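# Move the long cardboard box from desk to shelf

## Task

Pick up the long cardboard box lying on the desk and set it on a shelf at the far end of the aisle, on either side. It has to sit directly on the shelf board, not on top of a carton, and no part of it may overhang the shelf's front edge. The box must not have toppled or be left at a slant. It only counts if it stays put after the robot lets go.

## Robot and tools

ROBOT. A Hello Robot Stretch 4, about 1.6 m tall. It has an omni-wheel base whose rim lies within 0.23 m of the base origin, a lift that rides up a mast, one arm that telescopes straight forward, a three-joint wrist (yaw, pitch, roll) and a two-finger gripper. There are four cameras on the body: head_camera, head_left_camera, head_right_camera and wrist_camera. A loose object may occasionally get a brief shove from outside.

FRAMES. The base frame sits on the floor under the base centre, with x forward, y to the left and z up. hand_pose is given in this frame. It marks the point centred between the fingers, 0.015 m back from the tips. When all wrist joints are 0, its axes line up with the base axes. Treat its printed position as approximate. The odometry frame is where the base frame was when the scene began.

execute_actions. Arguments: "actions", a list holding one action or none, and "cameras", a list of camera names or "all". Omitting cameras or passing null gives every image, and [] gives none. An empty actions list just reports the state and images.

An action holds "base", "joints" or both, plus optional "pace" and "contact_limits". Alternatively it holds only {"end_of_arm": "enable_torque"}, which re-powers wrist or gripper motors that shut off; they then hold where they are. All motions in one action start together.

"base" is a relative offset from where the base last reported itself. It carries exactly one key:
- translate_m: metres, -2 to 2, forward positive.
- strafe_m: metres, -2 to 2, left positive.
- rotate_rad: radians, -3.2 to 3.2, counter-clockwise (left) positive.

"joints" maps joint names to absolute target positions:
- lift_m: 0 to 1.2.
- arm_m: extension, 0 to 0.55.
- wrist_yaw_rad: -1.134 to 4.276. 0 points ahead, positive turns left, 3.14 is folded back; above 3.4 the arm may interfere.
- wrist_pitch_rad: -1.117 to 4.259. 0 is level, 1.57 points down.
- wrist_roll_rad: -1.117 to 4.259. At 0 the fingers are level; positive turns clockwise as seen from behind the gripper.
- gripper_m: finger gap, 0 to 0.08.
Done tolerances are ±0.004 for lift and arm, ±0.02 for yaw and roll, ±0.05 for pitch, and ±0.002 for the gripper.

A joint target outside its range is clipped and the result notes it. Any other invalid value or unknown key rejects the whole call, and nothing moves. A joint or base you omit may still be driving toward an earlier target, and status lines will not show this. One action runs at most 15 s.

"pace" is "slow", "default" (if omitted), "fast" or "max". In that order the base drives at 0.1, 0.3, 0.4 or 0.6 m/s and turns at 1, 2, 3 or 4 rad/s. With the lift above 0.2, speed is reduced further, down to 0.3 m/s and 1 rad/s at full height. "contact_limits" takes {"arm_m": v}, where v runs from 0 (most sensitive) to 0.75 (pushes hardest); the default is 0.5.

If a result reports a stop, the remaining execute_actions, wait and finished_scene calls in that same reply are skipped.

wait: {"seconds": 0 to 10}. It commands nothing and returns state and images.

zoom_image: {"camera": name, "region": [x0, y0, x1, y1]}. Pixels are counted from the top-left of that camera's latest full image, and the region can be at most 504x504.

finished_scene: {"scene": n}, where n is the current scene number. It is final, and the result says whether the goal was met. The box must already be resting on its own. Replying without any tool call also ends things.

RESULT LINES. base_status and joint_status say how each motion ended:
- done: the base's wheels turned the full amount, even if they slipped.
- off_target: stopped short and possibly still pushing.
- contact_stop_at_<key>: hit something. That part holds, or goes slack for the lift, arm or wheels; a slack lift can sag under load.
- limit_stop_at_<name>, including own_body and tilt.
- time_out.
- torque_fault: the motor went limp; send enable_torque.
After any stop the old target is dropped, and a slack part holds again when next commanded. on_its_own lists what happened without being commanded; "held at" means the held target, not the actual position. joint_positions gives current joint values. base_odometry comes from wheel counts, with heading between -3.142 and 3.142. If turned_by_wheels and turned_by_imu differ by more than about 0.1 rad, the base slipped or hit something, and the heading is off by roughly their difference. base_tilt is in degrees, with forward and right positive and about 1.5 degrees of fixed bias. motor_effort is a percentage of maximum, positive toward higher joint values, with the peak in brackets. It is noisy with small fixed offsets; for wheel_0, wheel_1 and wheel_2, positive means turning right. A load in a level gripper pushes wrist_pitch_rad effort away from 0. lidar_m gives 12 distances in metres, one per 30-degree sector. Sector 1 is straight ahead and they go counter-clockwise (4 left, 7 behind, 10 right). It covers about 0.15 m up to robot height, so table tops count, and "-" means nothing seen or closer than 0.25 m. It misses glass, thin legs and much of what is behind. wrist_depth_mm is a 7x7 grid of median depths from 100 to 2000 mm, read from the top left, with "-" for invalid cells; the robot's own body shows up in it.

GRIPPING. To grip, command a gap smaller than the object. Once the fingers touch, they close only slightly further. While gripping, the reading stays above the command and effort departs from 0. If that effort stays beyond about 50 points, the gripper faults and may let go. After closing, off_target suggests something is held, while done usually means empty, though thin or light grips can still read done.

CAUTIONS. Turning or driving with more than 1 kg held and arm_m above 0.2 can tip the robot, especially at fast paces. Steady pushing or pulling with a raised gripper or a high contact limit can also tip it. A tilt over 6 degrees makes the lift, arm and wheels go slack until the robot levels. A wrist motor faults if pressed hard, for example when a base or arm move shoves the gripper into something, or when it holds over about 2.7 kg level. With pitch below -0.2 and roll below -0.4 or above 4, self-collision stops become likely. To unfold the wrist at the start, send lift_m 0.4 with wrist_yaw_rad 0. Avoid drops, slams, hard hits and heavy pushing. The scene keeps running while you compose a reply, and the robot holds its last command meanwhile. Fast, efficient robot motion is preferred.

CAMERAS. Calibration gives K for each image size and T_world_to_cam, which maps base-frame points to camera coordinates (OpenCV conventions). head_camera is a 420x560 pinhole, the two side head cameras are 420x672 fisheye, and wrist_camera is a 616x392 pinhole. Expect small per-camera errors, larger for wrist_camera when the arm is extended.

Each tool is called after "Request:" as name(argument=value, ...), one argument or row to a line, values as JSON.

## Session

Request:
execute_actions(
  actions=[],
)

Scene clock: 0.00 s.
base_odometry: x=+0.000 y=+0.000 heading=+0.000 (m, m, rad; odometry frame)
turned_by_wheels: +0.000 (rad since the last result)
turned_by_imu: +0.000 (rad since the last result)
base_tilt: forward=+0.2 right=-0.7 (deg)
lidar_m: 0.72 0.72 0.78 1.17 1.05 1.07 1.48 2.93 1.76 1.12 1.54 1.05
base_status: not commanded
joint_positions: lift_m=+0.263 arm_m=+0.001 wrist_yaw_rad=+3.129 wrist_pitch_rad=+0.022 wrist_roll_rad=-0.005 gripper_m=+0.040
joint_status: not commanded
motor_effort: lift_m=+21 arm_m=-2 wrist_yaw_rad=+0 wrist_pitch_rad=-6 wrist_roll_rad=+0 gripper_m=+3 wheel_0=+0 wheel_1=-1 wheel_2=+0 (%)
hand_pose: x=-0.0400 y=+0.0902 z=+0.4370 quat_wxyz=(+0.006, -0.011, -0.003, +1.000) (m; base frame)
wrist_depth_mm: - 141 - - - 1863 1576 / - 130 - - - 1863 1618 / - 119 160 - - 1366 1160 / - 132 197 - - 1863 1618 / 137 - - - - 1921 1618 / 1618 - 1983 1921 1863 1756 1576 / 1205 1255 119 1229 108 1182 1118
pictures: head_camera, head_left_camera, head_right_camera, wrist_camera
camera_calibration (this result's frames):
wrist_camera: T_world_to_cam=[[0.0175255, 0.999071, -0.0393806, -0.0736339], [-0.0159637, -0.0391021, -0.999108, 0.503799], [-0.999719, 0.0181385, 0.0152636, 0.099329], [0, 0, 0, 1]] pos_world=[0.108634, 0.0914634, 0.498933]
Images, in order (width x height): head_camera 420x560, head_left_camera 420x672, head_right_camera 420x672, wrist_camera 616x392.

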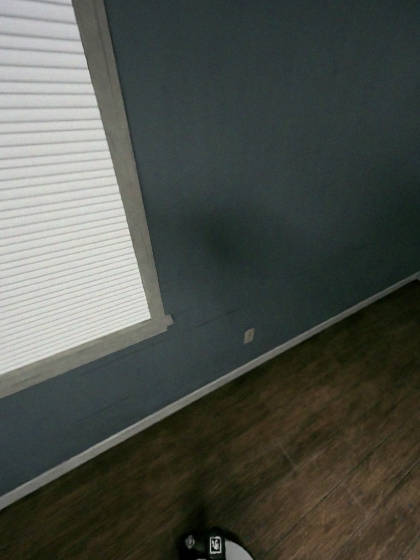

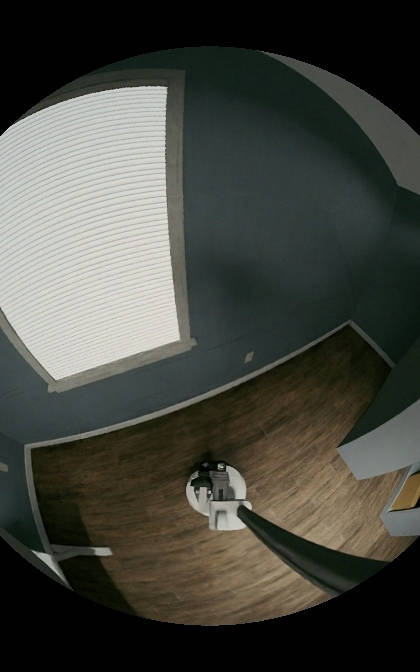

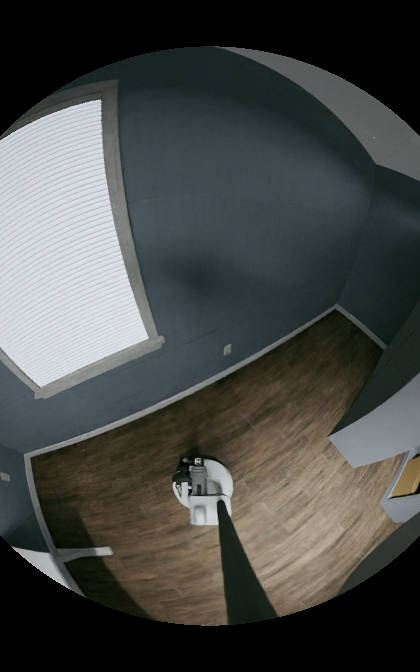

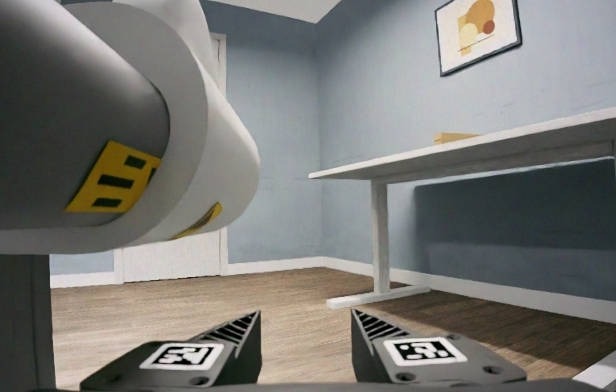

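Desk is back-left; shelves to the right.

Request:
execute_actions(
  actions=[
    {"base":{"rotate_rad":2.0},"joints":{"lift_m":0.5}},
  ],
  cameras=["head_camera","head_left_camera"],
)

Scene clock: 4.80 s.
base_odometry: x=+0.000 y=+0.000 heading=+2.000 (m, m, rad; odometry frame)
turned_by_wheels: +2.000 (rad since the last result)
turned_by_imu: +1.977 (rad since the last result)
base_tilt: forward=+0.2 right=-0.7 (deg)
lidar_m: 1.00 1.03 1.37 2.95 1.79 1.16 1.15 1.14 0.79 0.73 0.76 1.00
base_status: done
joint_positions: lift_m=+0.500 arm_m=+0.001 wrist_yaw_rad=+3.129 wrist_pitch_rad=+0.022 wrist_roll_rad=-0.005 gripper_m=+0.040
joint_status: all done
motor_effort: lift_m=+24(24) arm_m=-1(2) wrist_yaw_rad=+0(0) wrist_pitch_rad=-9(6) wrist_roll_rad=+0(0) gripper_m=+2(2) wheel_0=+1(9) wheel_1=+0(10) wheel_2=+2(8) (%)
hand_pose: x=-0.0400 y=+0.0902 z=+0.6733 quat_wxyz=(+0.006, -0.011, -0.003, +1.000) (m; base frame)
wrist_depth_mm: - 142 - - 1255 - 1756 / - 133 - - 1255 1281 1921 / - 119 160 - 1229 1255 - / - 133 198 - 1229 1229 - / 137 1618 - - 1229 1255 - / 1255 1921 - - 1182 1205 1756 / 1255 1537 120 1756 108 1205 1661
pictures: head_camera, head_left_camera
Images, in order (width x height): head_camera 420x560, head_left_camera 420x672.

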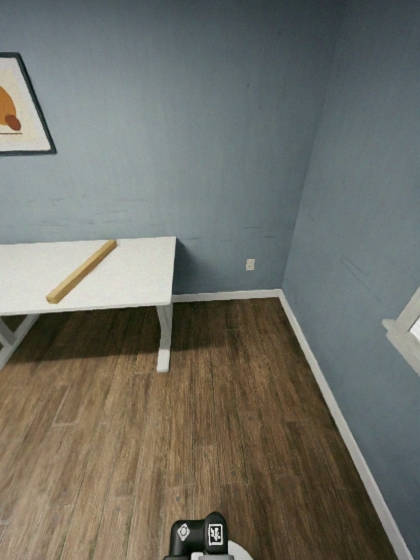

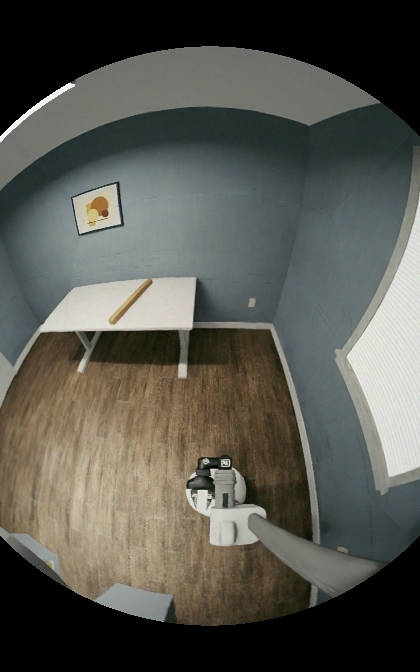

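Request:
execute_actions(
  actions=[
    {"base":{"strafe_m":0.81},"joints":{"lift_m":0.95,"wrist_yaw_rad":0,"wrist_pitch_rad":1.57,"gripper_m":0.08,"arm_m":0.1}},
  ],
  cameras=[],
)

Request:
execute_actions(
  actions=[
    {"base":{"translate_m":0.7},"joints":{"arm_m":0.42,"wrist_roll_rad":0.3}},
  ],
  cameras=["head_camera","wrist_camera"],
)

Scene clock: 17.30 s.
base_odometry: x=-0.736 y=-0.337 heading=+2.000 (m, m, rad; odometry frame)
turned_by_wheels: +0.000 (rad since the last result)
turned_by_imu: +0.000 (rad since the last result)
base_tilt: forward=+0.3 right=-0.7 (deg)
lidar_m: 0.95 0.98 2.21 2.12 2.23 1.25 1.10 1.13 1.66 1.53 1.59 1.02
base_status: done
joint_positions: lift_m=+0.950 arm_m=+0.099 wrist_yaw_rad=+0.000 wrist_pitch_rad=+1.570 wrist_roll_rad=-0.005 gripper_m=+0.080
joint_status: all done
motor_effort: lift_m=+23(22) arm_m=+5(3) wrist_yaw_rad=-1(10) wrist_pitch_rad=-1(8) wrist_roll_rad=+0(0) gripper_m=+4(4) wheel_0=+1(10) wheel_1=+0(6) wheel_2=+1(2) (%)
hand_pose: x=+0.2703 y=-0.0874 z=+0.9154 quat_wxyz=(+0.707, -0.002, +0.707, +0.002) (m; base frame)
wrist_depth_mm: 1118 1078 1098 1098 1078 1098 1098 / 1098 1078 1078 1098 1078 1078 1078 / 1078 1078 1078 1078 1078 1078 1078 / 1078 1060 1060 1078 1060 1078 1078 / 1060 1060 1078 1060 1060 1042 1060 / 1042 1042 831 842 1042 1025 1060 / - 106 831 831 597 - -
pictures: none
No camera images: the call's "cameras" was empty. Leave "cameras" out to get every camera's image.

Scene clock: 21.10 s.
base_odometry: x=-1.028 y=+0.299 heading=+2.001 (m, m, rad; odometry frame)
turned_by_wheels: +0.000 (rad since the last result)
turned_by_imu: -0.001 (rad since the last result)
base_tilt: forward=+0.3 right=-0.7 (deg)
lidar_m: 0.26 0.28 0.37 0.86 2.23 1.94 1.82 1.87 1.59 1.51 0.42 0.29
base_status: done
joint_positions: lift_m=+0.950 arm_m=+0.419 wrist_yaw_rad=+0.000 wrist_pitch_rad=+1.570 wrist_roll_rad=+0.300 gripper_m=+0.080
joint_status: all done
motor_effort: lift_m=+23(23) arm_m=+4(7) wrist_yaw_rad=-1(0) wrist_pitch_rad=+0(2) wrist_roll_rad=+1(5) gripper_m=+5(3) wheel_0=+2(6) wheel_1=+1(3) wheel_2=+1(10) (%)
hand_pose: x=+0.5903 y=-0.0874 z=+0.9154 quat_wxyz=(+0.699, +0.106, +0.699, -0.105) (m; base frame)
wrist_depth_mm: 355 355 303 349 353 353 349 / 353 351 300 349 347 349 347 / 349 349 298 347 345 345 345 / 345 345 294 343 342 343 340 / 342 342 340 340 340 340 338 / 340 336 289 336 336 336 336 / - 106 285 332 247 - -
pictures: head_camera, wrist_camera
camera_calibration (this result's frames):
wrist_camera: T_world_to_cam=[[-0.337582, -0.94129, 0.00338075, 0.112438], [-0.940657, 0.337218, -0.0380429, 0.683819], [0.0346694, -0.0160227, -0.99927, 1.04052], [0, 0, 0, 1]] pos_world=[0.645122, -0.108088, 1.0654]
Images, in order (width x height): head_camera 420x560, wrist_camera 616x392.

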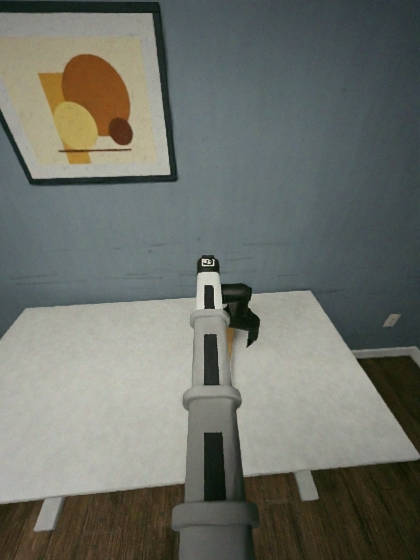

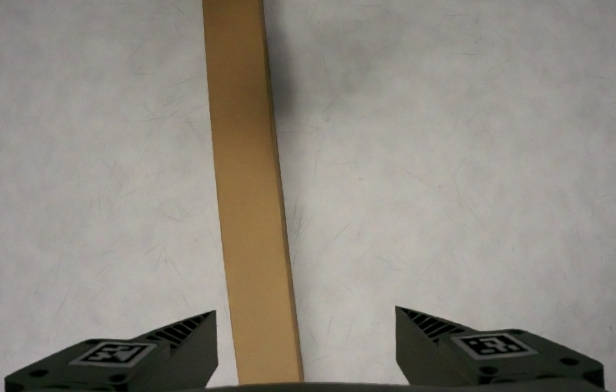

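Request:
execute_actions(
  actions=[
    {"base":{"strafe_m":0.037},"joints":{"wrist_roll_rad":0.22,"lift_m":0.84}},
  ],
  cameras=["head_right_camera","wrist_camera"],
)

Scene clock: 26.93 s.
base_odometry: x=-1.062 y=+0.284 heading=+2.001 (m, m, rad; odometry frame)
turned_by_wheels: +0.000 (rad since the last result)
turned_by_imu: -0.001 (rad since the last result)
base_tilt: forward=+0.3 right=-0.7 (deg)
lidar_m: 0.26 0.28 0.36 0.89 2.19 1.96 1.82 1.86 1.64 1.54 0.41 0.27
base_status: done
joint_positions: lift_m=+0.840 arm_m=+0.419 wrist_yaw_rad=+0.000 wrist_pitch_rad=+1.570 wrist_roll_rad=+0.220 gripper_m=+0.080
joint_status: all done
motor_effort: lift_m=+18(14) arm_m=+4(4) wrist_yaw_rad=+0(0) wrist_pitch_rad=-1(1) wrist_roll_rad=-2(3) gripper_m=+4(4) wheel_0=+0(8) wheel_1=+0(3) wheel_2=-1(1) (%)
hand_pose: x=+0.5903 y=-0.0874 z=+0.8058 quat_wxyz=(+0.703, +0.078, +0.703, -0.078) (m; base frame)
wrist_depth_mm: 242 241 240 189 240 241 - / 240 239 238 187 238 238 237 / 236 236 236 186 236 235 236 / 235 234 234 183 234 233 234 / 232 232 232 181 230 231 230 / 229 230 229 180 229 229 228 / - 106 179 178 193 - -
pictures: head_right_camera, wrist_camera
camera_calibration (this result's frames):
wrist_camera: T_world_to_cam=[[-0.262042, -0.96505, 0.00343463, 0.0660996], [-0.964391, 0.261727, -0.0380582, 0.687072], [0.0358292, -0.0132852, -0.99927, 0.930544], [0, 0, 0, 1]] pos_world=[0.646587, -0.103674, 0.955786]
Images, in order (width x height): head_right_camera 420x672, wrist_camera 616x392.

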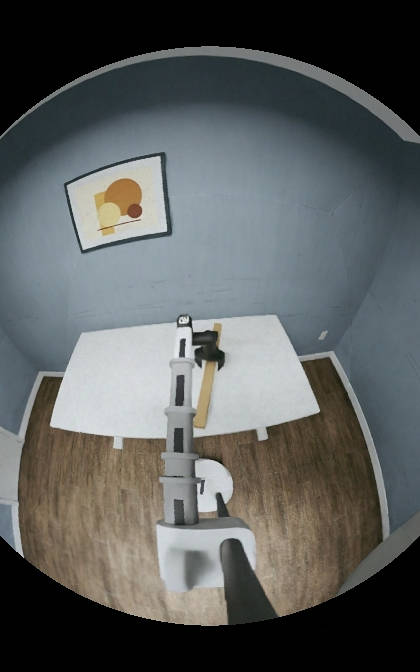

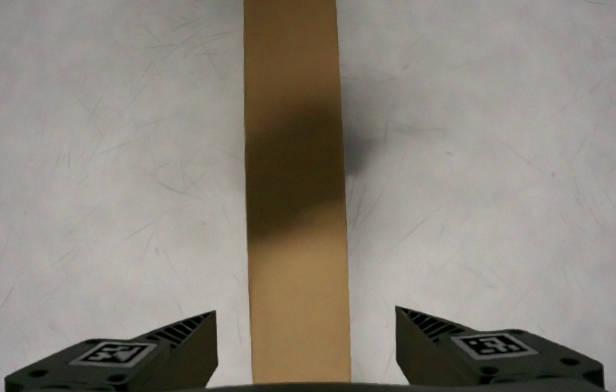

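Request:
execute_actions(
  actions=[
    {"joints":{"arm_m":0.36}},
  ],
  cameras=[],
)

Request:
execute_actions(
  actions=[
    {"joints":{"lift_m":0.775}},
  ],
  cameras=["wrist_camera"],
)

Request:
execute_actions(
  actions=[
    {"joints":{"gripper_m":0.02}},
  ],
  cameras=[],
)

Request:
execute_actions(
  actions=[
    {"joints":{"lift_m":0.9,"arm_m":0.2},"pace":"slow"},
  ],
  cameras=[],
)

Request:
execute_actions(
  actions=[
    {"base":{"translate_m":-0.6},"joints":{"wrist_yaw_rad":1.57,"wrist_roll_rad":1.57}},
  ],
)

Scene clock: 33.73 s.
base_odometry: x=-1.062 y=+0.284 heading=+2.001 (m, m, rad; odometry frame)
turned_by_wheels: +0.000 (rad since the last result)
turned_by_imu: -0.001 (rad since the last result)
base_tilt: forward=+0.2 right=-0.6 (deg)
lidar_m: 0.25 0.28 0.36 0.89 2.19 1.94 1.80 1.87 1.62 1.56 0.41 0.28
base_status: not commanded
joint_positions: lift_m=+0.840 arm_m=+0.361 wrist_yaw_rad=+0.000 wrist_pitch_rad=+1.570 wrist_roll_rad=+0.220 gripper_m=+0.080
joint_status: all done
motor_effort: lift_m=+19(18) arm_m=-5(3) wrist_yaw_rad=+0(0) wrist_pitch_rad=-1(2) wrist_roll_rad=-1(1) gripper_m=+3(5) wheel_0=+0(0) wheel_1=+0(0) wheel_2=+0(0) (%)
hand_pose: x=+0.5319 y=-0.0874 z=+0.8058 quat_wxyz=(+0.703, +0.078, +0.703, -0.078) (m; base frame)
wrist_depth_mm: 241 242 240 190 240 240 - / 240 239 237 188 238 237 238 / 236 237 236 186 236 236 235 / 236 236 234 184 232 233 233 / 232 232 231 182 231 231 231 / 231 229 181 180 229 229 229 / - 106 178 179 193 - -
pictures: none
No camera images: the call's "cameras" was empty. Leave "cameras" out to get every camera's image.

Scene clock: 34.93 s.
base_odometry: x=-1.062 y=+0.284 heading=+2.001 (m, m, rad; odometry frame)
turned_by_wheels: +0.000 (rad since the last result)
turned_by_imu: +0.000 (rad since the last result)
base_tilt: forward=+0.2 right=-0.6 (deg)
lidar_m: 0.26 0.27 0.37 0.87 2.19 1.94 1.82 1.88 1.63 1.55 0.40 0.28
base_status: not commanded
joint_positions: lift_m=+0.775 arm_m=+0.361 wrist_yaw_rad=+0.000 wrist_pitch_rad=+1.570 wrist_roll_rad=+0.220 gripper_m=+0.080
joint_status: all done
motor_effort: lift_m=+19(21) arm_m=-5(4) wrist_yaw_rad=+0(0) wrist_pitch_rad=+0(1) wrist_roll_rad=-2(2) gripper_m=+3(3) wheel_0=+0(0) wheel_1=+0(0) wheel_2=+0(0) (%)
hand_pose: x=+0.5319 y=-0.0874 z=+0.7408 quat_wxyz=(+0.703, +0.078, +0.703, -0.078) (m; base frame)
wrist_depth_mm: 175 175 122 122 174 173 - / 173 173 121 121 171 172 172 / 171 171 120 120 170 170 169 / 169 169 119 119 168 168 167 / 168 167 118 118 167 166 166 / 166 166 116 117 165 165 165 / - 106 115 115 162 - -
pictures: wrist_camera
camera_calibration (this result's frames):
wrist_camera: T_world_to_cam=[[-0.262024, -0.965055, 0.00347473, 0.0509777], [-0.964402, 0.26171, -0.0379109, 0.628163], [0.0356767, -0.0132846, -0.999275, 0.867753], [0, 0, 0, 1]] pos_world=[0.588201, -0.103673, 0.890761]
Images, in order (width x height): wrist_camera 616x392.

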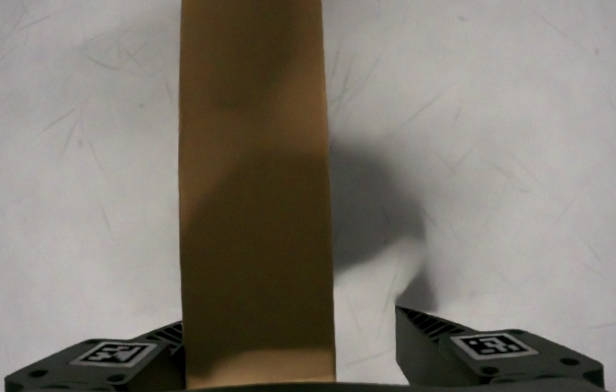

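Scene clock: 36.00 s.
base_odometry: x=-1.062 y=+0.284 heading=+2.001 (m, m, rad; odometry frame)
turned_by_wheels: +0.000 (rad since the last result)
turned_by_imu: +0.000 (rad since the last result)
base_tilt: forward=+0.2 right=-0.7 (deg)
lidar_m: 0.27 0.27 0.38 0.85 2.20 1.94 1.82 1.87 1.63 1.54 0.41 0.28
base_status: not commanded
joint_positions: lift_m=+0.775 arm_m=+0.361 wrist_yaw_rad=+0.000 wrist_pitch_rad=+1.570 wrist_roll_rad=+0.220 gripper_m=+0.049
joint_status: gripper_m off_target (ended at +0.049, target +0.020)
on_its_own: gripper_m is held at +0.043, not at your +0.020, by its contact guard: the fingers met something
motor_effort: lift_m=+18(18) arm_m=-5(5) wrist_yaw_rad=+0(0) wrist_pitch_rad=-2(1) wrist_roll_rad=-1(2) gripper_m=-38(45) wheel_0=+0(0) wheel_1=+0(0) wheel_2=+0(0) (%)
hand_pose: x=+0.5319 y=-0.0874 z=+0.7408 quat_wxyz=(+0.703, +0.078, +0.703, -0.078) (m; base frame)
wrist_depth_mm: 175 175 123 122 174 174 - / 173 173 121 121 172 172 172 / 171 171 121 120 170 170 170 / 169 169 120 119 168 168 168 / 168 167 167 118 166 166 166 / 166 166 139 116 165 165 164 / 164 164 115 115 115 - -
pictures: none
No camera images: the call's "cameras" was empty. Leave "cameras" out to get every camera's image.

Scene clock: 38.87 s.
base_odometry: x=-1.062 y=+0.284 heading=+2.001 (m, m, rad; odometry frame)
turned_by_wheels: +0.000 (rad since the last result)
turned_by_imu: -0.001 (rad since the last result)
base_tilt: forward=+0.2 right=-0.7 (deg)
lidar_m: 0.25 0.28 0.37 0.87 2.20 1.95 1.81 1.88 1.64 1.55 0.40 0.25
base_status: not commanded
joint_positions: lift_m=+0.900 arm_m=+0.201 wrist_yaw_rad=+0.000 wrist_pitch_rad=+1.570 wrist_roll_rad=+0.220 gripper_m=+0.049
joint_status: all done
on_its_own: gripper_m is held at +0.043, not at your +0.020, by its contact guard: the fingers met something
motor_effort: lift_m=+24(28) arm_m=-5(5) wrist_yaw_rad=-1(0) wrist_pitch_rad=+1(1) wrist_roll_rad=-1(1) gripper_m=-41(40) wheel_0=-1(1) wheel_1=+0(0) wheel_2=+0(0) (%)
hand_pose: x=+0.3719 y=-0.0874 z=+0.8653 quat_wxyz=(+0.703, +0.078, +0.703, -0.078) (m; base frame)
wrist_depth_mm: 304 304 123 122 303 301 301 / 301 300 122 121 298 298 298 / 298 298 121 120 296 296 296 / 294 296 120 119 293 293 293 / 291 293 290 118 290 291 289 / 289 287 139 117 287 287 287 / 287 286 115 115 115 - 991
pictures: none
No camera images: the call's "cameras" was empty. Leave "cameras" out to get every camera's image.

Scene clock: 42.37 s.
base_odometry: x=-0.812 y=-0.262 heading=+2.000 (m, m, rad; odometry frame)
turned_by_wheels: +0.000 (rad since the last result)
turned_by_imu: +0.000 (rad since the last result)
base_tilt: forward=+0.2 right=-0.7 (deg)
lidar_m: 0.25 0.88 1.16 2.08 2.19 1.34 1.20 1.25 1.68 1.57 1.63 0.89
base_status: done
joint_positions: lift_m=+0.900 arm_m=+0.201 wrist_yaw_rad=+1.570 wrist_pitch_rad=+1.570 wrist_roll_rad=+1.570 gripper_m=+0.049
joint_status: all done
on_its_own: gripper_m is held at +0.043, not at your +0.020, by its contact guard: the fingers met something
motor_effort: lift_m=+24(25) arm_m=-5(5) wrist_yaw_rad=+1(6) wrist_pitch_rad=+2(1) wrist_roll_rad=+1(6) gripper_m=-38(35) wheel_0=+0(6) wheel_1=-1(11) wheel_2=-2(10) (%)
hand_pose: x=+0.4591 y=+0.0001 z=+0.8653 quat_wxyz=(+0.707, +0.000, +0.707, +0.000) (m; base frame)
wrist_depth_mm: 1025 1060 123 122 1025 1008 1025 / 1025 1042 122 121 1025 1008 1008 / 1042 1025 121 120 1008 991 991 / 1025 1008 119 119 1008 991 1008 / 1008 1008 1008 118 1008 991 976 / 1008 1008 139 116 991 976 976 / 1008 1008 115 115 115 - 960
pictures: head_camera, head_left_camera, head_right_camera, wrist_camera
camera_calibration (this result's frames):
wrist_camera: T_world_to_cam=[[-0.0445775, -0.999002, 0.00286163, 0.0166137], [-0.998314, 0.0444399, -0.0373442, 0.554933], [0.0371798, -0.00452151, -0.999298, 0.995312], [0, 0, 0, 1]] pos_world=[0.517732, -0.00356368, 1.01529]
Images, in order (width x height): head_camera 420x560, head_left_camera 420x672, head_right_camera 420x672, wrist_camera 616x392.

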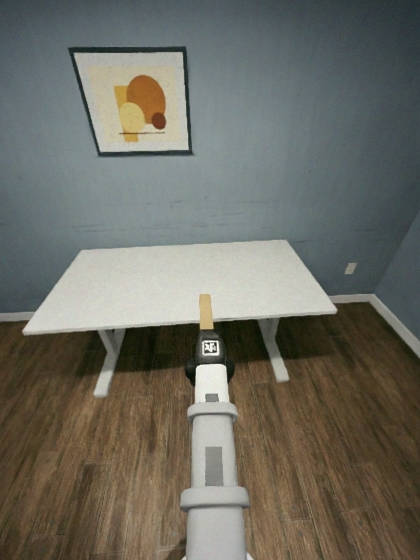

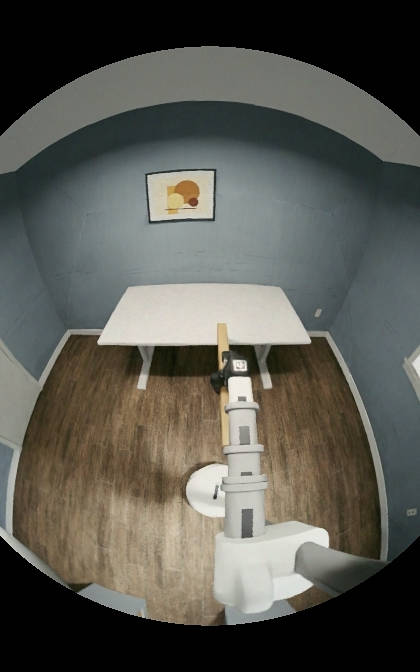

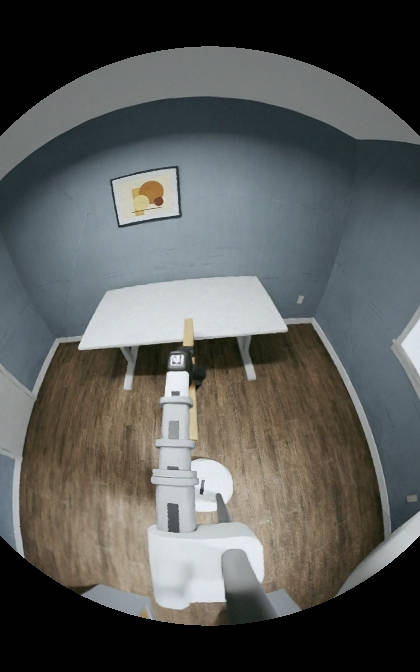

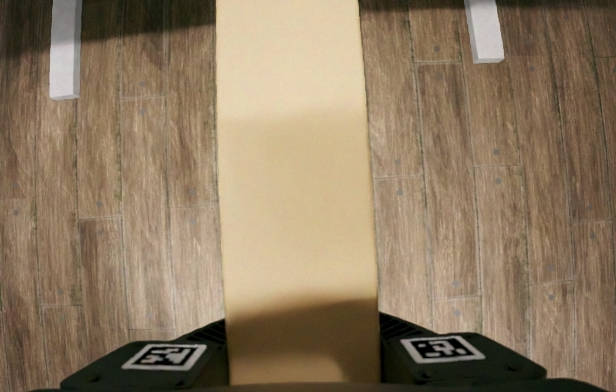

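Request:
execute_actions(
  actions=[
    {"base":{"rotate_rad":3.14},"pace":"slow"},
  ],
)

Scene clock: 54.87 s.
base_odometry: x=-0.812 y=-0.262 heading=-1.143 (m, m, rad; odometry frame)
turned_by_wheels: +3.139 (rad since the last result)
turned_by_imu: +3.103 (rad since the last result)
base_tilt: forward=+0.2 right=-0.8 (deg)
lidar_m: 0.25 1.25 1.69 1.58 1.65 0.92 0.87 0.89 2.16 2.09 2.18 1.33
base_status: done
joint_positions: lift_m=+0.900 arm_m=+0.201 wrist_yaw_rad=+1.570 wrist_pitch_rad=+1.570 wrist_roll_rad=+1.570 gripper_m=+0.049
joint_status: not commanded
on_its_own: gripper_m is held at +0.043, not at your +0.020, by its contact guard: the fingers met something
motor_effort: lift_m=+24(24) arm_m=-5(5) wrist_yaw_rad=+0(1) wrist_pitch_rad=+1(0) wrist_roll_rad=+2(2) gripper_m=-38(39) wheel_0=-1(7) wheel_1=-2(6) wheel_2=-3(7) (%)
hand_pose: x=+0.4591 y=+0.0001 z=+0.8653 quat_wxyz=(+0.707, +0.000, +0.707, +0.000) (m; base frame)
wrist_depth_mm: 1025 1025 123 122 1008 1025 1025 / 1042 1042 122 121 1025 1025 1008 / 1042 1042 121 120 1025 991 1008 / 1025 1025 120 119 1008 991 991 / 991 1008 1008 118 991 991 976 / 1008 991 139 116 991 991 976 / 1008 1008 115 115 115 - 976
pictures: head_camera, head_left_camera, head_right_camera, wrist_camera
camera_calibration (this result's frames):
wrist_camera: T_world_to_cam=[[-0.0445125, -0.999005, 0.00289271, 0.0165591], [-0.998317, 0.0443737, -0.0373455, 0.554957], [0.03718, -0.00455019, -0.999298, 0.99531], [0, 0, 0, 1]] pos_world=[0.517754, -0.00355403, 1.01529]
Images, in order (width x height): head_camera 420x560, head_left_camera 420x672, head_right_camera 420x672, wrist_camera 616x392.

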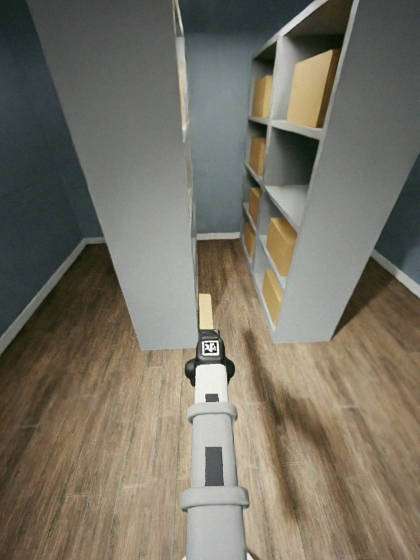

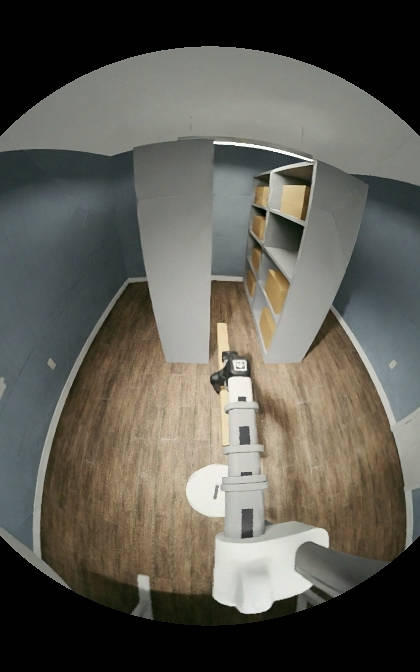

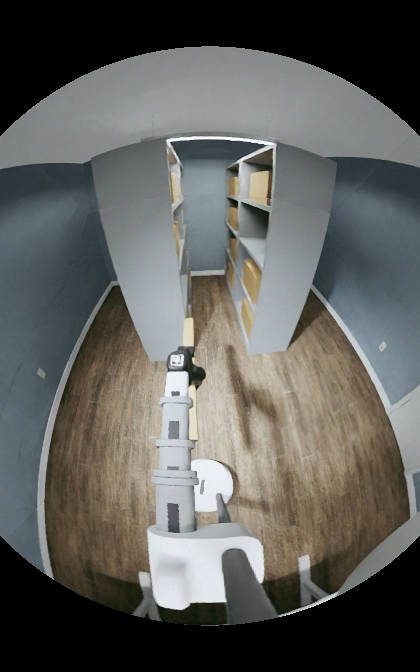

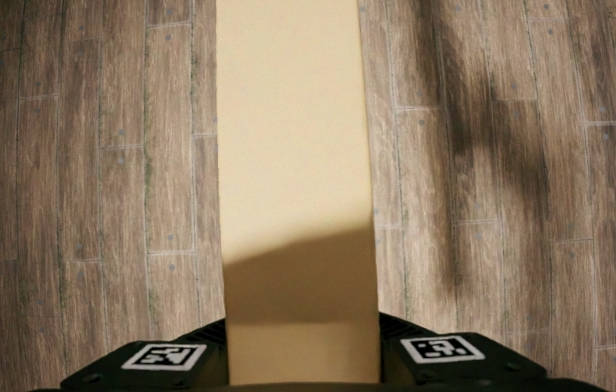

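Request:
execute_actions(
  actions=[
    {"base":{"strafe_m":-0.23}},
  ],
  cameras=[],
)

Request:
execute_actions(
  actions=[
    {"base":{"translate_m":0.8}},
  ],
  cameras=["head_camera","wrist_camera"],
)

Scene clock: 64.27 s.
base_odometry: x=-1.021 y=-0.357 heading=-1.143 (m, m, rad; odometry frame)
turned_by_wheels: +0.000 (rad since the last result)
turned_by_imu: -0.001 (rad since the last result)
base_tilt: forward=+0.2 right=-0.7 (deg)
lidar_m: 0.25 1.26 1.92 1.81 1.89 0.89 0.84 0.87 1.90 1.84 1.94 1.28
base_status: done
joint_positions: lift_m=+0.900 arm_m=+0.201 wrist_yaw_rad=+1.570 wrist_pitch_rad=+1.570 wrist_roll_rad=+1.570 gripper_m=+0.049
joint_status: not commanded
on_its_own: gripper_m is held at +0.043, not at your +0.020, by its contact guard: the fingers met something
motor_effort: lift_m=+24(24) arm_m=-5(5) wrist_yaw_rad=+0(0) wrist_pitch_rad=-1(1) wrist_roll_rad=+0(1) gripper_m=-38(40) wheel_0=+1(9) wheel_1=+0(10) wheel_2=-1(3) (%)
hand_pose: x=+0.4591 y=+0.0001 z=+0.8653 quat_wxyz=(+0.707, +0.000, +0.707, +0.000) (m; base frame)
wrist_depth_mm: 1060 1042 123 122 1042 1008 1008 / 1042 1025 122 121 1025 1008 991 / 1042 1025 121 120 1008 1008 991 / 1008 1025 120 119 1008 1008 991 / 1008 1025 1008 117 991 1008 991 / 1025 1008 139 116 991 991 976 / 1008 991 115 115 115 - 991
pictures: none
No camera images: the call's "cameras" was empty. Leave "cameras" out to get every camera's image.

Scene clock: 68.40 s.
base_odometry: x=-0.689 y=-1.085 heading=-1.143 (m, m, rad; odometry frame)
turned_by_wheels: +0.000 (rad since the last result)
turned_by_imu: -0.001 (rad since the last result)
base_tilt: forward=+0.2 right=-0.6 (deg)
lidar_m: 0.25 0.51 0.58 1.85 1.93 1.74 1.64 1.68 1.93 1.83 0.62 0.50
base_status: done
joint_positions: lift_m=+0.900 arm_m=+0.201 wrist_yaw_rad=+1.570 wrist_pitch_rad=+1.570 wrist_roll_rad=+1.570 gripper_m=+0.049
joint_status: not commanded
on_its_own: gripper_m is held at +0.043, not at your +0.020, by its contact guard: the fingers met something
motor_effort: lift_m=+23(24) arm_m=-5(4) wrist_yaw_rad=+1(0) wrist_pitch_rad=-1(1) wrist_roll_rad=+1(1) gripper_m=-39(39) wheel_0=+0(6) wheel_1=+1(7) wheel_2=+2(10) (%)
hand_pose: x=+0.4591 y=+0.0001 z=+0.8654 quat_wxyz=(+0.707, +0.000, +0.707, +0.000) (m; base frame)
wrist_depth_mm: 492 691 123 122 991 668 433 / 488 683 122 121 1025 668 445 / 488 831 121 120 1008 676 477 / 488 931 120 118 991 842 469 / 477 931 976 118 991 991 462 / 1008 1008 139 116 976 991 991 / 1008 1008 115 115 115 - 976
pictures: head_camera, wrist_camera
camera_calibration (this result's frames):
wrist_camera: T_world_to_cam=[[-0.044473, -0.999006, 0.0029581, 0.0164737], [-0.998318, 0.0443318, -0.0373484, 0.554953], [0.0371801, -0.00461411, -0.999298, 0.995357], [0, 0, 0, 1]] pos_world=[0.517745, -0.00355197, 1.01534]
Images, in order (width x height): head_camera 420x560, wrist_camera 616x392.

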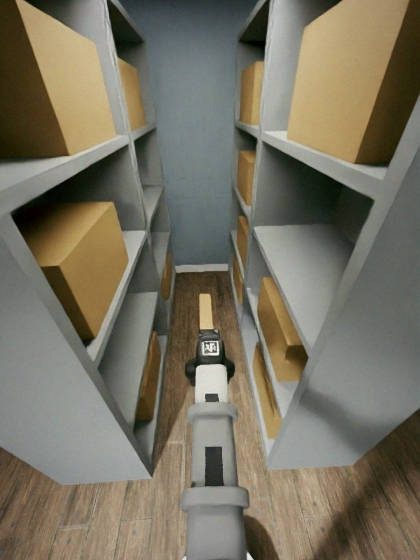

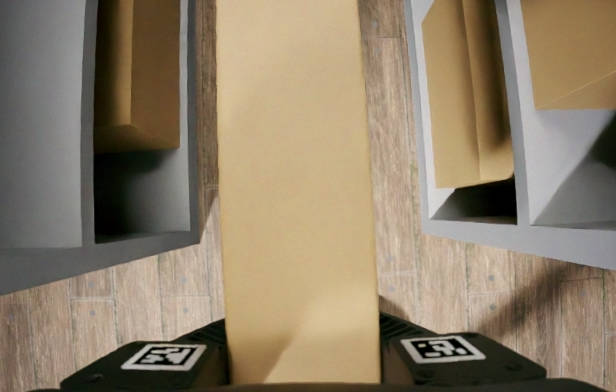

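Request:
execute_actions(
  actions=[
    {"base":{"translate_m":0.75},"pace":"slow"},
  ],
  cameras=["head_camera"],
)

Request:
execute_actions(
  actions=[
    {"base":{"translate_m":0.3},"joints":{"arm_m":0.5,"lift_m":0.7,"wrist_pitch_rad":0.95},"pace":"slow"},
  ],
)

Scene clock: 83.20 s.
base_odometry: x=-0.378 y=-1.767 heading=-1.143 (m, m, rad; odometry frame)
turned_by_wheels: +0.000 (rad since the last result)
turned_by_imu: -0.003 (rad since the last result)
base_tilt: forward=+0.3 right=-0.7 (deg)
lidar_m: 0.25 0.45 0.33 0.31 0.32 0.46 3.25 0.40 0.27 0.25 0.26 0.36
base_status: done
joint_positions: lift_m=+0.900 arm_m=+0.201 wrist_yaw_rad=+1.570 wrist_pitch_rad=+1.570 wrist_roll_rad=+1.570 gripper_m=+0.049
joint_status: not commanded
on_its_own: gripper_m is held at +0.043, not at your +0.020, by its contact guard: the fingers met something
motor_effort: lift_m=+23(23) arm_m=-4(5) wrist_yaw_rad=+1(1) wrist_pitch_rad=+1(0) wrist_roll_rad=+0(1) gripper_m=-41(38) wheel_0=+0(4) wheel_1=+1(5) wheel_2=-3(5) (%)
hand_pose: x=+0.4591 y=+0.0001 z=+0.8654 quat_wxyz=(+0.707, +0.000, +0.707, +0.000) (m; base frame)
wrist_depth_mm: 496 904 123 122 946 683 480 / 496 946 121 121 960 891 397 / 473 946 121 120 1008 554 413 / 484 866 120 119 917 931 469 / 484 931 931 118 946 917 469 / 484 691 139 116 904 809 466 / 484 668 115 115 115 - -
pictures: head_camera
Images, in order (width x height): head_camera 420x560.

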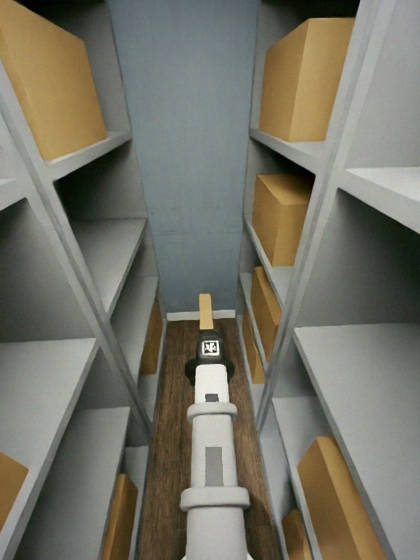

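Scene clock: 87.47 s.
base_odometry: x=-0.254 y=-2.040 heading=-1.143 (m, m, rad; odometry frame)
turned_by_wheels: +0.000 (rad since the last result)
turned_by_imu: -0.001 (rad since the last result)
base_tilt: forward=+0.2 right=-0.7 (deg)
lidar_m: 0.51 0.48 0.34 0.31 0.34 0.45 3.55 0.39 0.25 0.25 0.25 0.35
base_status: done
joint_positions: lift_m=+0.700 arm_m=+0.499 wrist_yaw_rad=+1.570 wrist_pitch_rad=+0.952 wrist_roll_rad=+1.570 gripper_m=+0.049
joint_status: all done
on_its_own: gripper_m is held at +0.043, not at your +0.020, by its contact guard: the fingers met something
motor_effort: lift_m=+18(27) arm_m=+5(5) wrist_yaw_rad=+1(0) wrist_pitch_rad=-8(7) wrist_roll_rad=+1(1) gripper_m=-39(39) wheel_0=+3(4) wheel_1=+3(9) wheel_2=-3(9) (%)
hand_pose: x=+0.7576 y=+0.1233 z=+0.7052 quat_wxyz=(+0.674, +0.215, +0.673, +0.215) (m; base frame)
wrist_depth_mm: 676 580 123 122 809 750 661 / 676 569 122 121 809 741 668 / 668 569 121 120 831 750 676 / 668 564 120 118 809 750 668 / 654 559 436 118 788 750 668 / 640 564 139 116 778 750 661 / 640 585 115 115 115 - 654
pictures: head_camera, head_left_camera, head_right_camera, wrist_camera
camera_calibration (this result's frames):
wrist_camera: T_world_to_cam=[[-0.0445127, -0.815887, -0.576495, 0.539393], [-0.998296, 0.0581223, -0.0051767, 0.817064], [0.0377308, 0.575282, -0.817084, 0.62436], [0, 0, 0, 1]] pos_world=[0.816124, 0.033411, 0.825342]
Images, in order (width x height): head_camera 420x560, head_left_camera 420x672, head_right_camera 420x672, wrist_camera 616x392.

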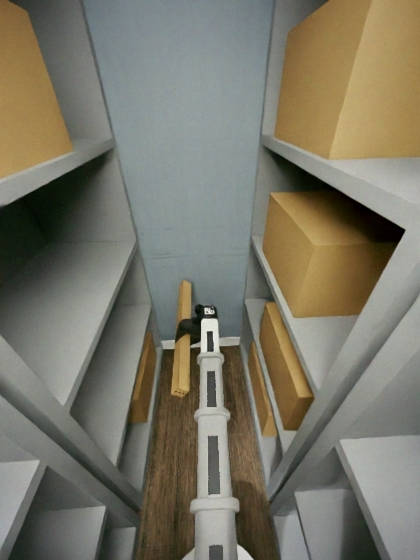

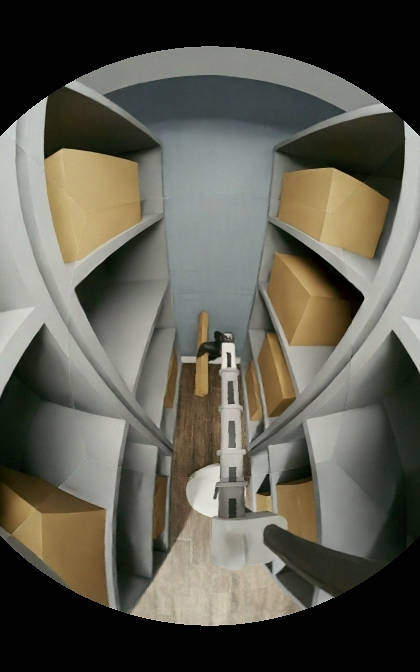

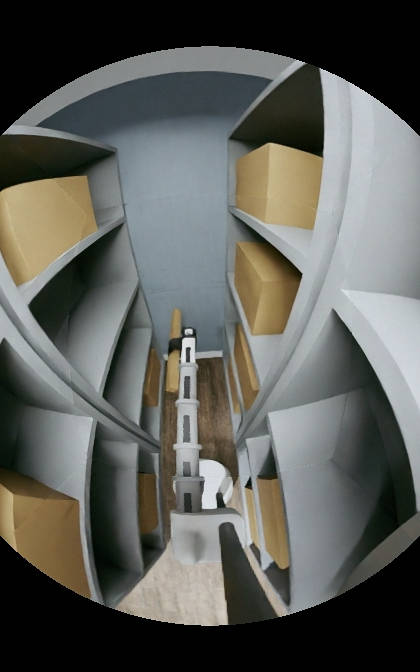

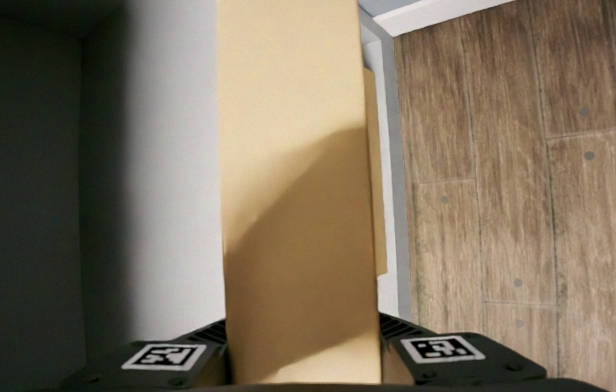

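Request:
execute_actions(
  actions=[
    {"base":{"strafe_m":0.04},"pace":"slow"},
  ],
  cameras=[],
)

Request:
execute_actions(
  actions=[
    {"base":{"rotate_rad":0.25},"joints":{"wrist_yaw_rad":1.32},"pace":"slow"},
  ],
  cameras=["head_camera"],
)

Request:
execute_actions(
  actions=[
    {"base":{"rotate_rad":0.09},"joints":{"wrist_yaw_rad":1.23,"wrist_pitch_rad":0.64,"lift_m":0.63},"pace":"slow"},
  ],
  cameras=["head_camera","wrist_camera"],
)

Scene clock: 93.57 s.
base_odometry: x=-0.218 y=-2.024 heading=-1.143 (m, m, rad; odometry frame)
turned_by_wheels: +0.000 (rad since the last result)
turned_by_imu: -0.001 (rad since the last result)
base_tilt: forward=+0.3 right=-0.7 (deg)
lidar_m: 0.51 0.41 0.30 0.27 0.30 0.40 3.55 0.44 0.30 0.27 0.30 0.42
base_status: done
joint_positions: lift_m=+0.700 arm_m=+0.499 wrist_yaw_rad=+1.570 wrist_pitch_rad=+0.952 wrist_roll_rad=+1.570 gripper_m=+0.049
joint_status: not commanded
on_its_own: gripper_m is held at +0.043, not at your +0.020, by its contact guard: the fingers met something
motor_effort: lift_m=+18(19) arm_m=+5(5) wrist_yaw_rad=-1(0) wrist_pitch_rad=-6(7) wrist_roll_rad=+0(0) gripper_m=-37(37) wheel_0=-2(4) wheel_1=+1(5) wheel_2=-1(2) (%)
hand_pose: x=+0.7576 y=+0.1233 z=+0.7052 quat_wxyz=(+0.674, +0.215, +0.673, +0.215) (m; base frame)
wrist_depth_mm: 640 585 123 122 788 759 676 / 634 574 122 121 788 750 668 / 640 569 121 120 778 759 676 / 627 564 120 118 759 750 668 / 627 564 433 118 741 741 668 / 609 564 139 116 778 741 668 / 615 591 115 115 115 - 654
pictures: none
No camera images: the call's "cameras" was empty. Leave "cameras" out to get every camera's image.

Scene clock: 94.83 s.
base_odometry: x=-0.218 y=-2.024 heading=-0.893 (m, m, rad; odometry frame)
turned_by_wheels: +0.250 (rad since the last result)
turned_by_imu: +0.247 (rad since the last result)
base_tilt: forward=+0.2 right=-0.7 (deg)
lidar_m: 0.53 0.32 0.28 0.27 0.33 0.55 0.68 0.35 0.27 0.28 0.32 0.58
base_status: done
joint_positions: lift_m=+0.700 arm_m=+0.499 wrist_yaw_rad=+1.320 wrist_pitch_rad=+0.952 wrist_roll_rad=+1.570 gripper_m=+0.049
joint_status: all done
on_its_own: gripper_m is held at +0.043, not at your +0.020, by its contact guard: the fingers met something
motor_effort: lift_m=+18(18) arm_m=+5(5) wrist_yaw_rad=-2(2) wrist_pitch_rad=-6(5) wrist_roll_rad=+0(0) gripper_m=-41(38) wheel_0=+0(5) wheel_1=-2(10) wheel_2=+1(6) (%)
hand_pose: x=+0.7853 y=+0.0979 z=+0.7052 quat_wxyz=(+0.695, +0.297, +0.641, +0.130) (m; base frame)
wrist_depth_mm: 500 554 123 122 327 707 676 / 492 544 122 121 320 699 683 / 492 539 120 120 319 683 668 / 488 539 120 119 309 676 661 / 480 539 433 118 310 668 668 / 477 535 139 116 301 683 668 / 473 512 115 115 115 - 654
pictures: head_camera
Images, in order (width x height): head_camera 420x560.

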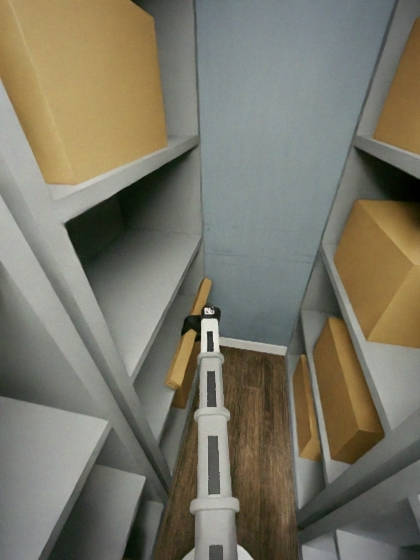

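Scene clock: 96.30 s.
base_odometry: x=-0.217 y=-2.024 heading=-0.803 (m, m, rad; odometry frame)
turned_by_wheels: +0.090 (rad since the last result)
turned_by_imu: +0.089 (rad since the last result)
base_tilt: forward=+0.3 right=-0.7 (deg)
lidar_m: 0.52 0.31 0.28 0.26 0.35 0.66 0.56 0.31 0.28 0.28 0.35 0.68
base_status: done
joint_positions: lift_m=+0.630 arm_m=+0.499 wrist_yaw_rad=+1.230 wrist_pitch_rad=+0.643 wrist_roll_rad=+1.570 gripper_m=+0.049
joint_status: all done
on_its_own: gripper_m is held at +0.043, not at your +0.020, by its contact guard: the fingers met something
motor_effort: lift_m=+18(19) arm_m=+4(5) wrist_yaw_rad=-2(2) wrist_pitch_rad=-9(11) wrist_roll_rad=-1(1) gripper_m=-41(39) wheel_0=+0(8) wheel_1=+0(1) wheel_2=+0(6) (%)
hand_pose: x=+0.8093 y=+0.1313 z=+0.6810 quat_wxyz=(+0.677, +0.419, +0.570, +0.205) (m; base frame)
wrist_depth_mm: 418 466 123 122 283 233 - / 413 466 122 121 286 234 204 / 410 459 121 120 286 235 206 / 407 462 120 118 276 236 206 / 399 452 488 117 276 234 206 / 397 442 139 116 266 233 204 / 397 415 115 115 115 - -
pictures: head_camera, wrist_camera
camera_calibration (this result's frames):
wrist_camera: T_world_to_cam=[[-0.242356, -0.552517, -0.797489, 0.810295], [-0.922279, 0.386319, 0.0126294, 0.751403], [0.301107, 0.738568, -0.603201, 0.21777], [0, 0, 0, 1]] pos_world=[0.823811, -0.00341755, 0.768071]
Images, in order (width x height): head_camera 420x560, wrist_camera 616x392.

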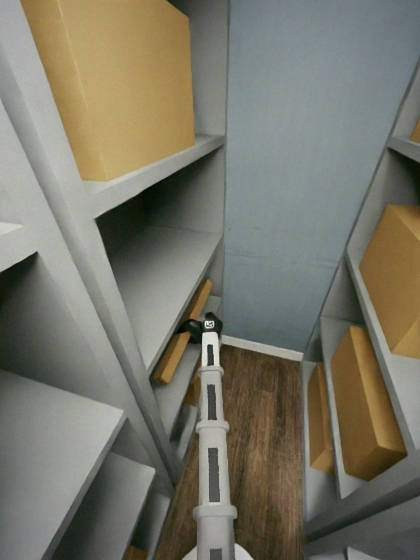

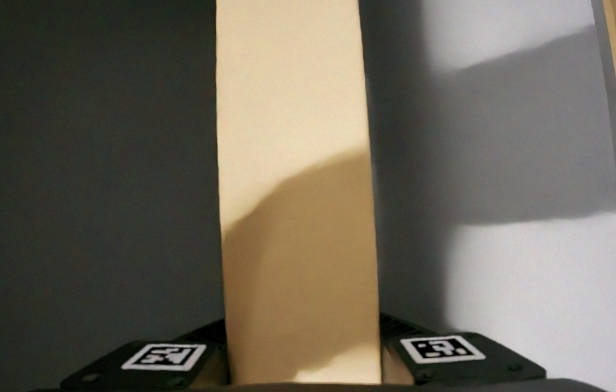

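Matches scene 1's view (edge at about z .62 contact).

Request:
execute_actions(
  actions=[
    {"joints":{"lift_m":0.575},"pace":"slow"},
  ],
  cameras=[],
)

Request:
execute_actions(
  actions=[
    {"joints":{"gripper_m":0.08},"pace":"slow"},
  ],
  cameras=[],
)

Request:
execute_actions(
  actions=[
    {"joints":{"lift_m":0.67},"pace":"slow"},
  ],
  cameras=[],
)

Request:
execute_actions(
  actions=[
    {"base":{"rotate_rad":-0.34},"joints":{"wrist_pitch_rad":1.25,"wrist_yaw_rad":1.57},"pace":"slow"},
  ],
  cameras=["head_camera","head_left_camera"],
)

Scene clock: 103.33 s.
base_odometry: x=-0.217 y=-2.024 heading=-0.803 (m, m, rad; odometry frame)
turned_by_wheels: +0.000 (rad since the last result)
turned_by_imu: -0.001 (rad since the last result)
base_tilt: forward=+0.3 right=-0.7 (deg)
lidar_m: 0.53 0.31 0.27 0.29 0.35 0.66 0.55 0.32 0.28 0.29 0.36 0.66
base_status: not commanded
joint_positions: lift_m=+0.575 arm_m=+0.499 wrist_yaw_rad=+1.230 wrist_pitch_rad=+0.643 wrist_roll_rad=+1.570 gripper_m=+0.049
joint_status: all done
on_its_own: gripper_m is held at +0.043, not at your +0.020, by its contact guard: the fingers met something
motor_effort: lift_m=+18(19) arm_m=+5(5) wrist_yaw_rad=-1(1) wrist_pitch_rad=-8(8) wrist_roll_rad=+0(0) gripper_m=-38(41) wheel_0=+0(0) wheel_1=-1(1) wheel_2=+0(1) (%)
hand_pose: x=+0.8093 y=+0.1313 z=+0.6260 quat_wxyz=(+0.677, +0.419, +0.569, +0.205) (m; base frame)
wrist_depth_mm: 418 469 123 122 216 178 - / 410 462 122 121 217 178 - / 410 462 121 120 218 179 156 / 402 455 120 118 211 180 157 / 402 455 452 118 211 180 156 / 394 449 139 116 203 179 - / 394 415 115 115 115 - -
pictures: none
No camera images: the call's "cameras" was empty. Leave "cameras" out to get every camera's image.

Scene clock: 104.70 s.
base_odometry: x=-0.217 y=-2.024 heading=-0.803 (m, m, rad; odometry frame)
turned_by_wheels: +0.000 (rad since the last result)
turned_by_imu: +0.000 (rad since the last result)
base_tilt: forward=+0.3 right=-0.8 (deg)
lidar_m: 0.53 0.32 0.27 0.29 0.35 0.68 0.56 0.31 0.29 0.28 0.35 0.68
base_status: not commanded
joint_positions: lift_m=+0.575 arm_m=+0.499 wrist_yaw_rad=+1.230 wrist_pitch_rad=+0.642 wrist_roll_rad=+1.570 gripper_m=+0.080
joint_status: all done
motor_effort: lift_m=+18(18) arm_m=+5(4) wrist_yaw_rad=+0(1) wrist_pitch_rad=-6(7) wrist_roll_rad=+0(1) gripper_m=+5(40) wheel_0=+0(0) wheel_1=+0(1) wheel_2=+1(0) (%)
hand_pose: x=+0.8094 y=+0.1313 z=+0.6260 quat_wxyz=(+0.677, +0.419, +0.569, +0.205) (m; base frame)
wrist_depth_mm: 418 469 455 216 202 178 - / 410 466 452 216 201 179 - / 410 462 452 216 197 180 157 / 404 455 452 216 193 180 157 / 399 452 452 217 191 179 157 / 394 439 424 301 182 173 - / - 106 377 303 168 - -
pictures: none
No camera images: the call's "cameras" was empty. Leave "cameras" out to get every camera's image.

Scene clock: 106.37 s.
base_odometry: x=-0.217 y=-2.024 heading=-0.803 (m, m, rad; odometry frame)
turned_by_wheels: +0.000 (rad since the last result)
turned_by_imu: +0.000 (rad since the last result)
base_tilt: forward=+0.2 right=-0.7 (deg)
lidar_m: 0.53 0.31 0.28 0.28 0.34 0.66 0.58 0.32 0.28 0.28 0.34 0.68
base_status: not commanded
joint_positions: lift_m=+0.670 arm_m=+0.499 wrist_yaw_rad=+1.230 wrist_pitch_rad=+0.642 wrist_roll_rad=+1.570 gripper_m=+0.080
joint_status: all done
motor_effort: lift_m=+24(25) arm_m=+4(4) wrist_yaw_rad=-1(1) wrist_pitch_rad=-4(6) wrist_roll_rad=+0(0) gripper_m=+5(2) wheel_0=+0(0) wheel_1=+0(1) wheel_2=+0(0) (%)
hand_pose: x=+0.8094 y=+0.1313 z=+0.7206 quat_wxyz=(+0.677, +0.419, +0.569, +0.205) (m; base frame)
wrist_depth_mm: 418 473 544 462 314 255 - / 415 462 539 462 347 251 236 / 410 462 535 466 347 252 236 / 410 455 530 466 349 249 238 / 404 452 521 466 347 248 237 / 397 442 517 462 336 242 236 / - 106 508 462 253 - -
pictures: none
No camera images: the call's "cameras" was empty. Leave "cameras" out to get every camera's image.

Scene clock: 107.83 s.
base_odometry: x=-0.217 y=-2.024 heading=-1.143 (m, m, rad; odometry frame)
turned_by_wheels: -0.340 (rad since the last result)
turned_by_imu: -0.337 (rad since the last result)
base_tilt: forward=+0.2 right=-0.7 (deg)
lidar_m: 1.08 0.42 0.29 0.27 0.30 0.39 3.54 0.43 0.31 0.28 0.30 0.43
base_status: done
joint_positions: lift_m=+0.670 arm_m=+0.499 wrist_yaw_rad=+1.570 wrist_pitch_rad=+1.251 wrist_roll_rad=+1.570 gripper_m=+0.080
joint_status: all done
motor_effort: lift_m=+24(24) arm_m=+5(5) wrist_yaw_rad=+2(5) wrist_pitch_rad=+0(8) wrist_roll_rad=+0(1) gripper_m=+4(4) wheel_0=+1(6) wheel_1=+0(6) wheel_2=-1(6) (%)
hand_pose: x=+0.7576 y=+0.0668 z=+0.6461 quat_wxyz=(+0.698, +0.113, +0.698, +0.112) (m; base frame)
wrist_depth_mm: 366 549 661 820 768 715 668 / 359 544 597 820 768 707 661 / 353 539 585 809 768 707 668 / 349 535 580 809 768 707 661 / 347 535 569 809 759 707 661 / 347 530 591 809 741 691 654 / - 106 778 788 455 - -
pictures: head_camera, head_left_camera
Images, in order (width x height): head_camera 420x560, head_left_camera 420x672.

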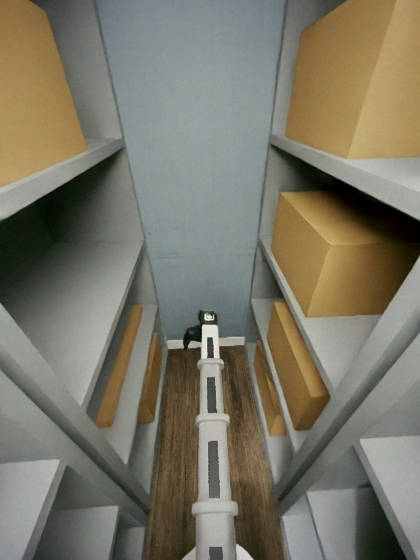

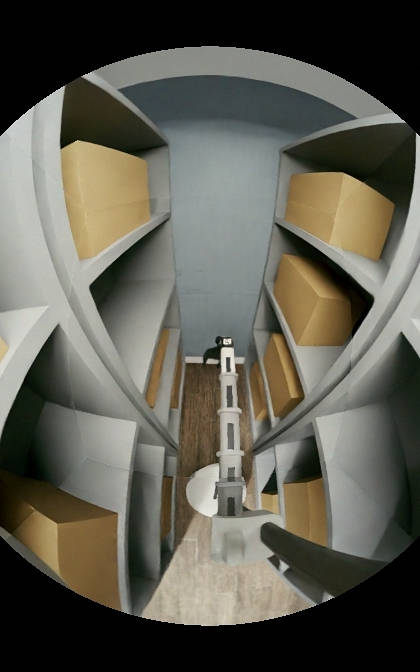

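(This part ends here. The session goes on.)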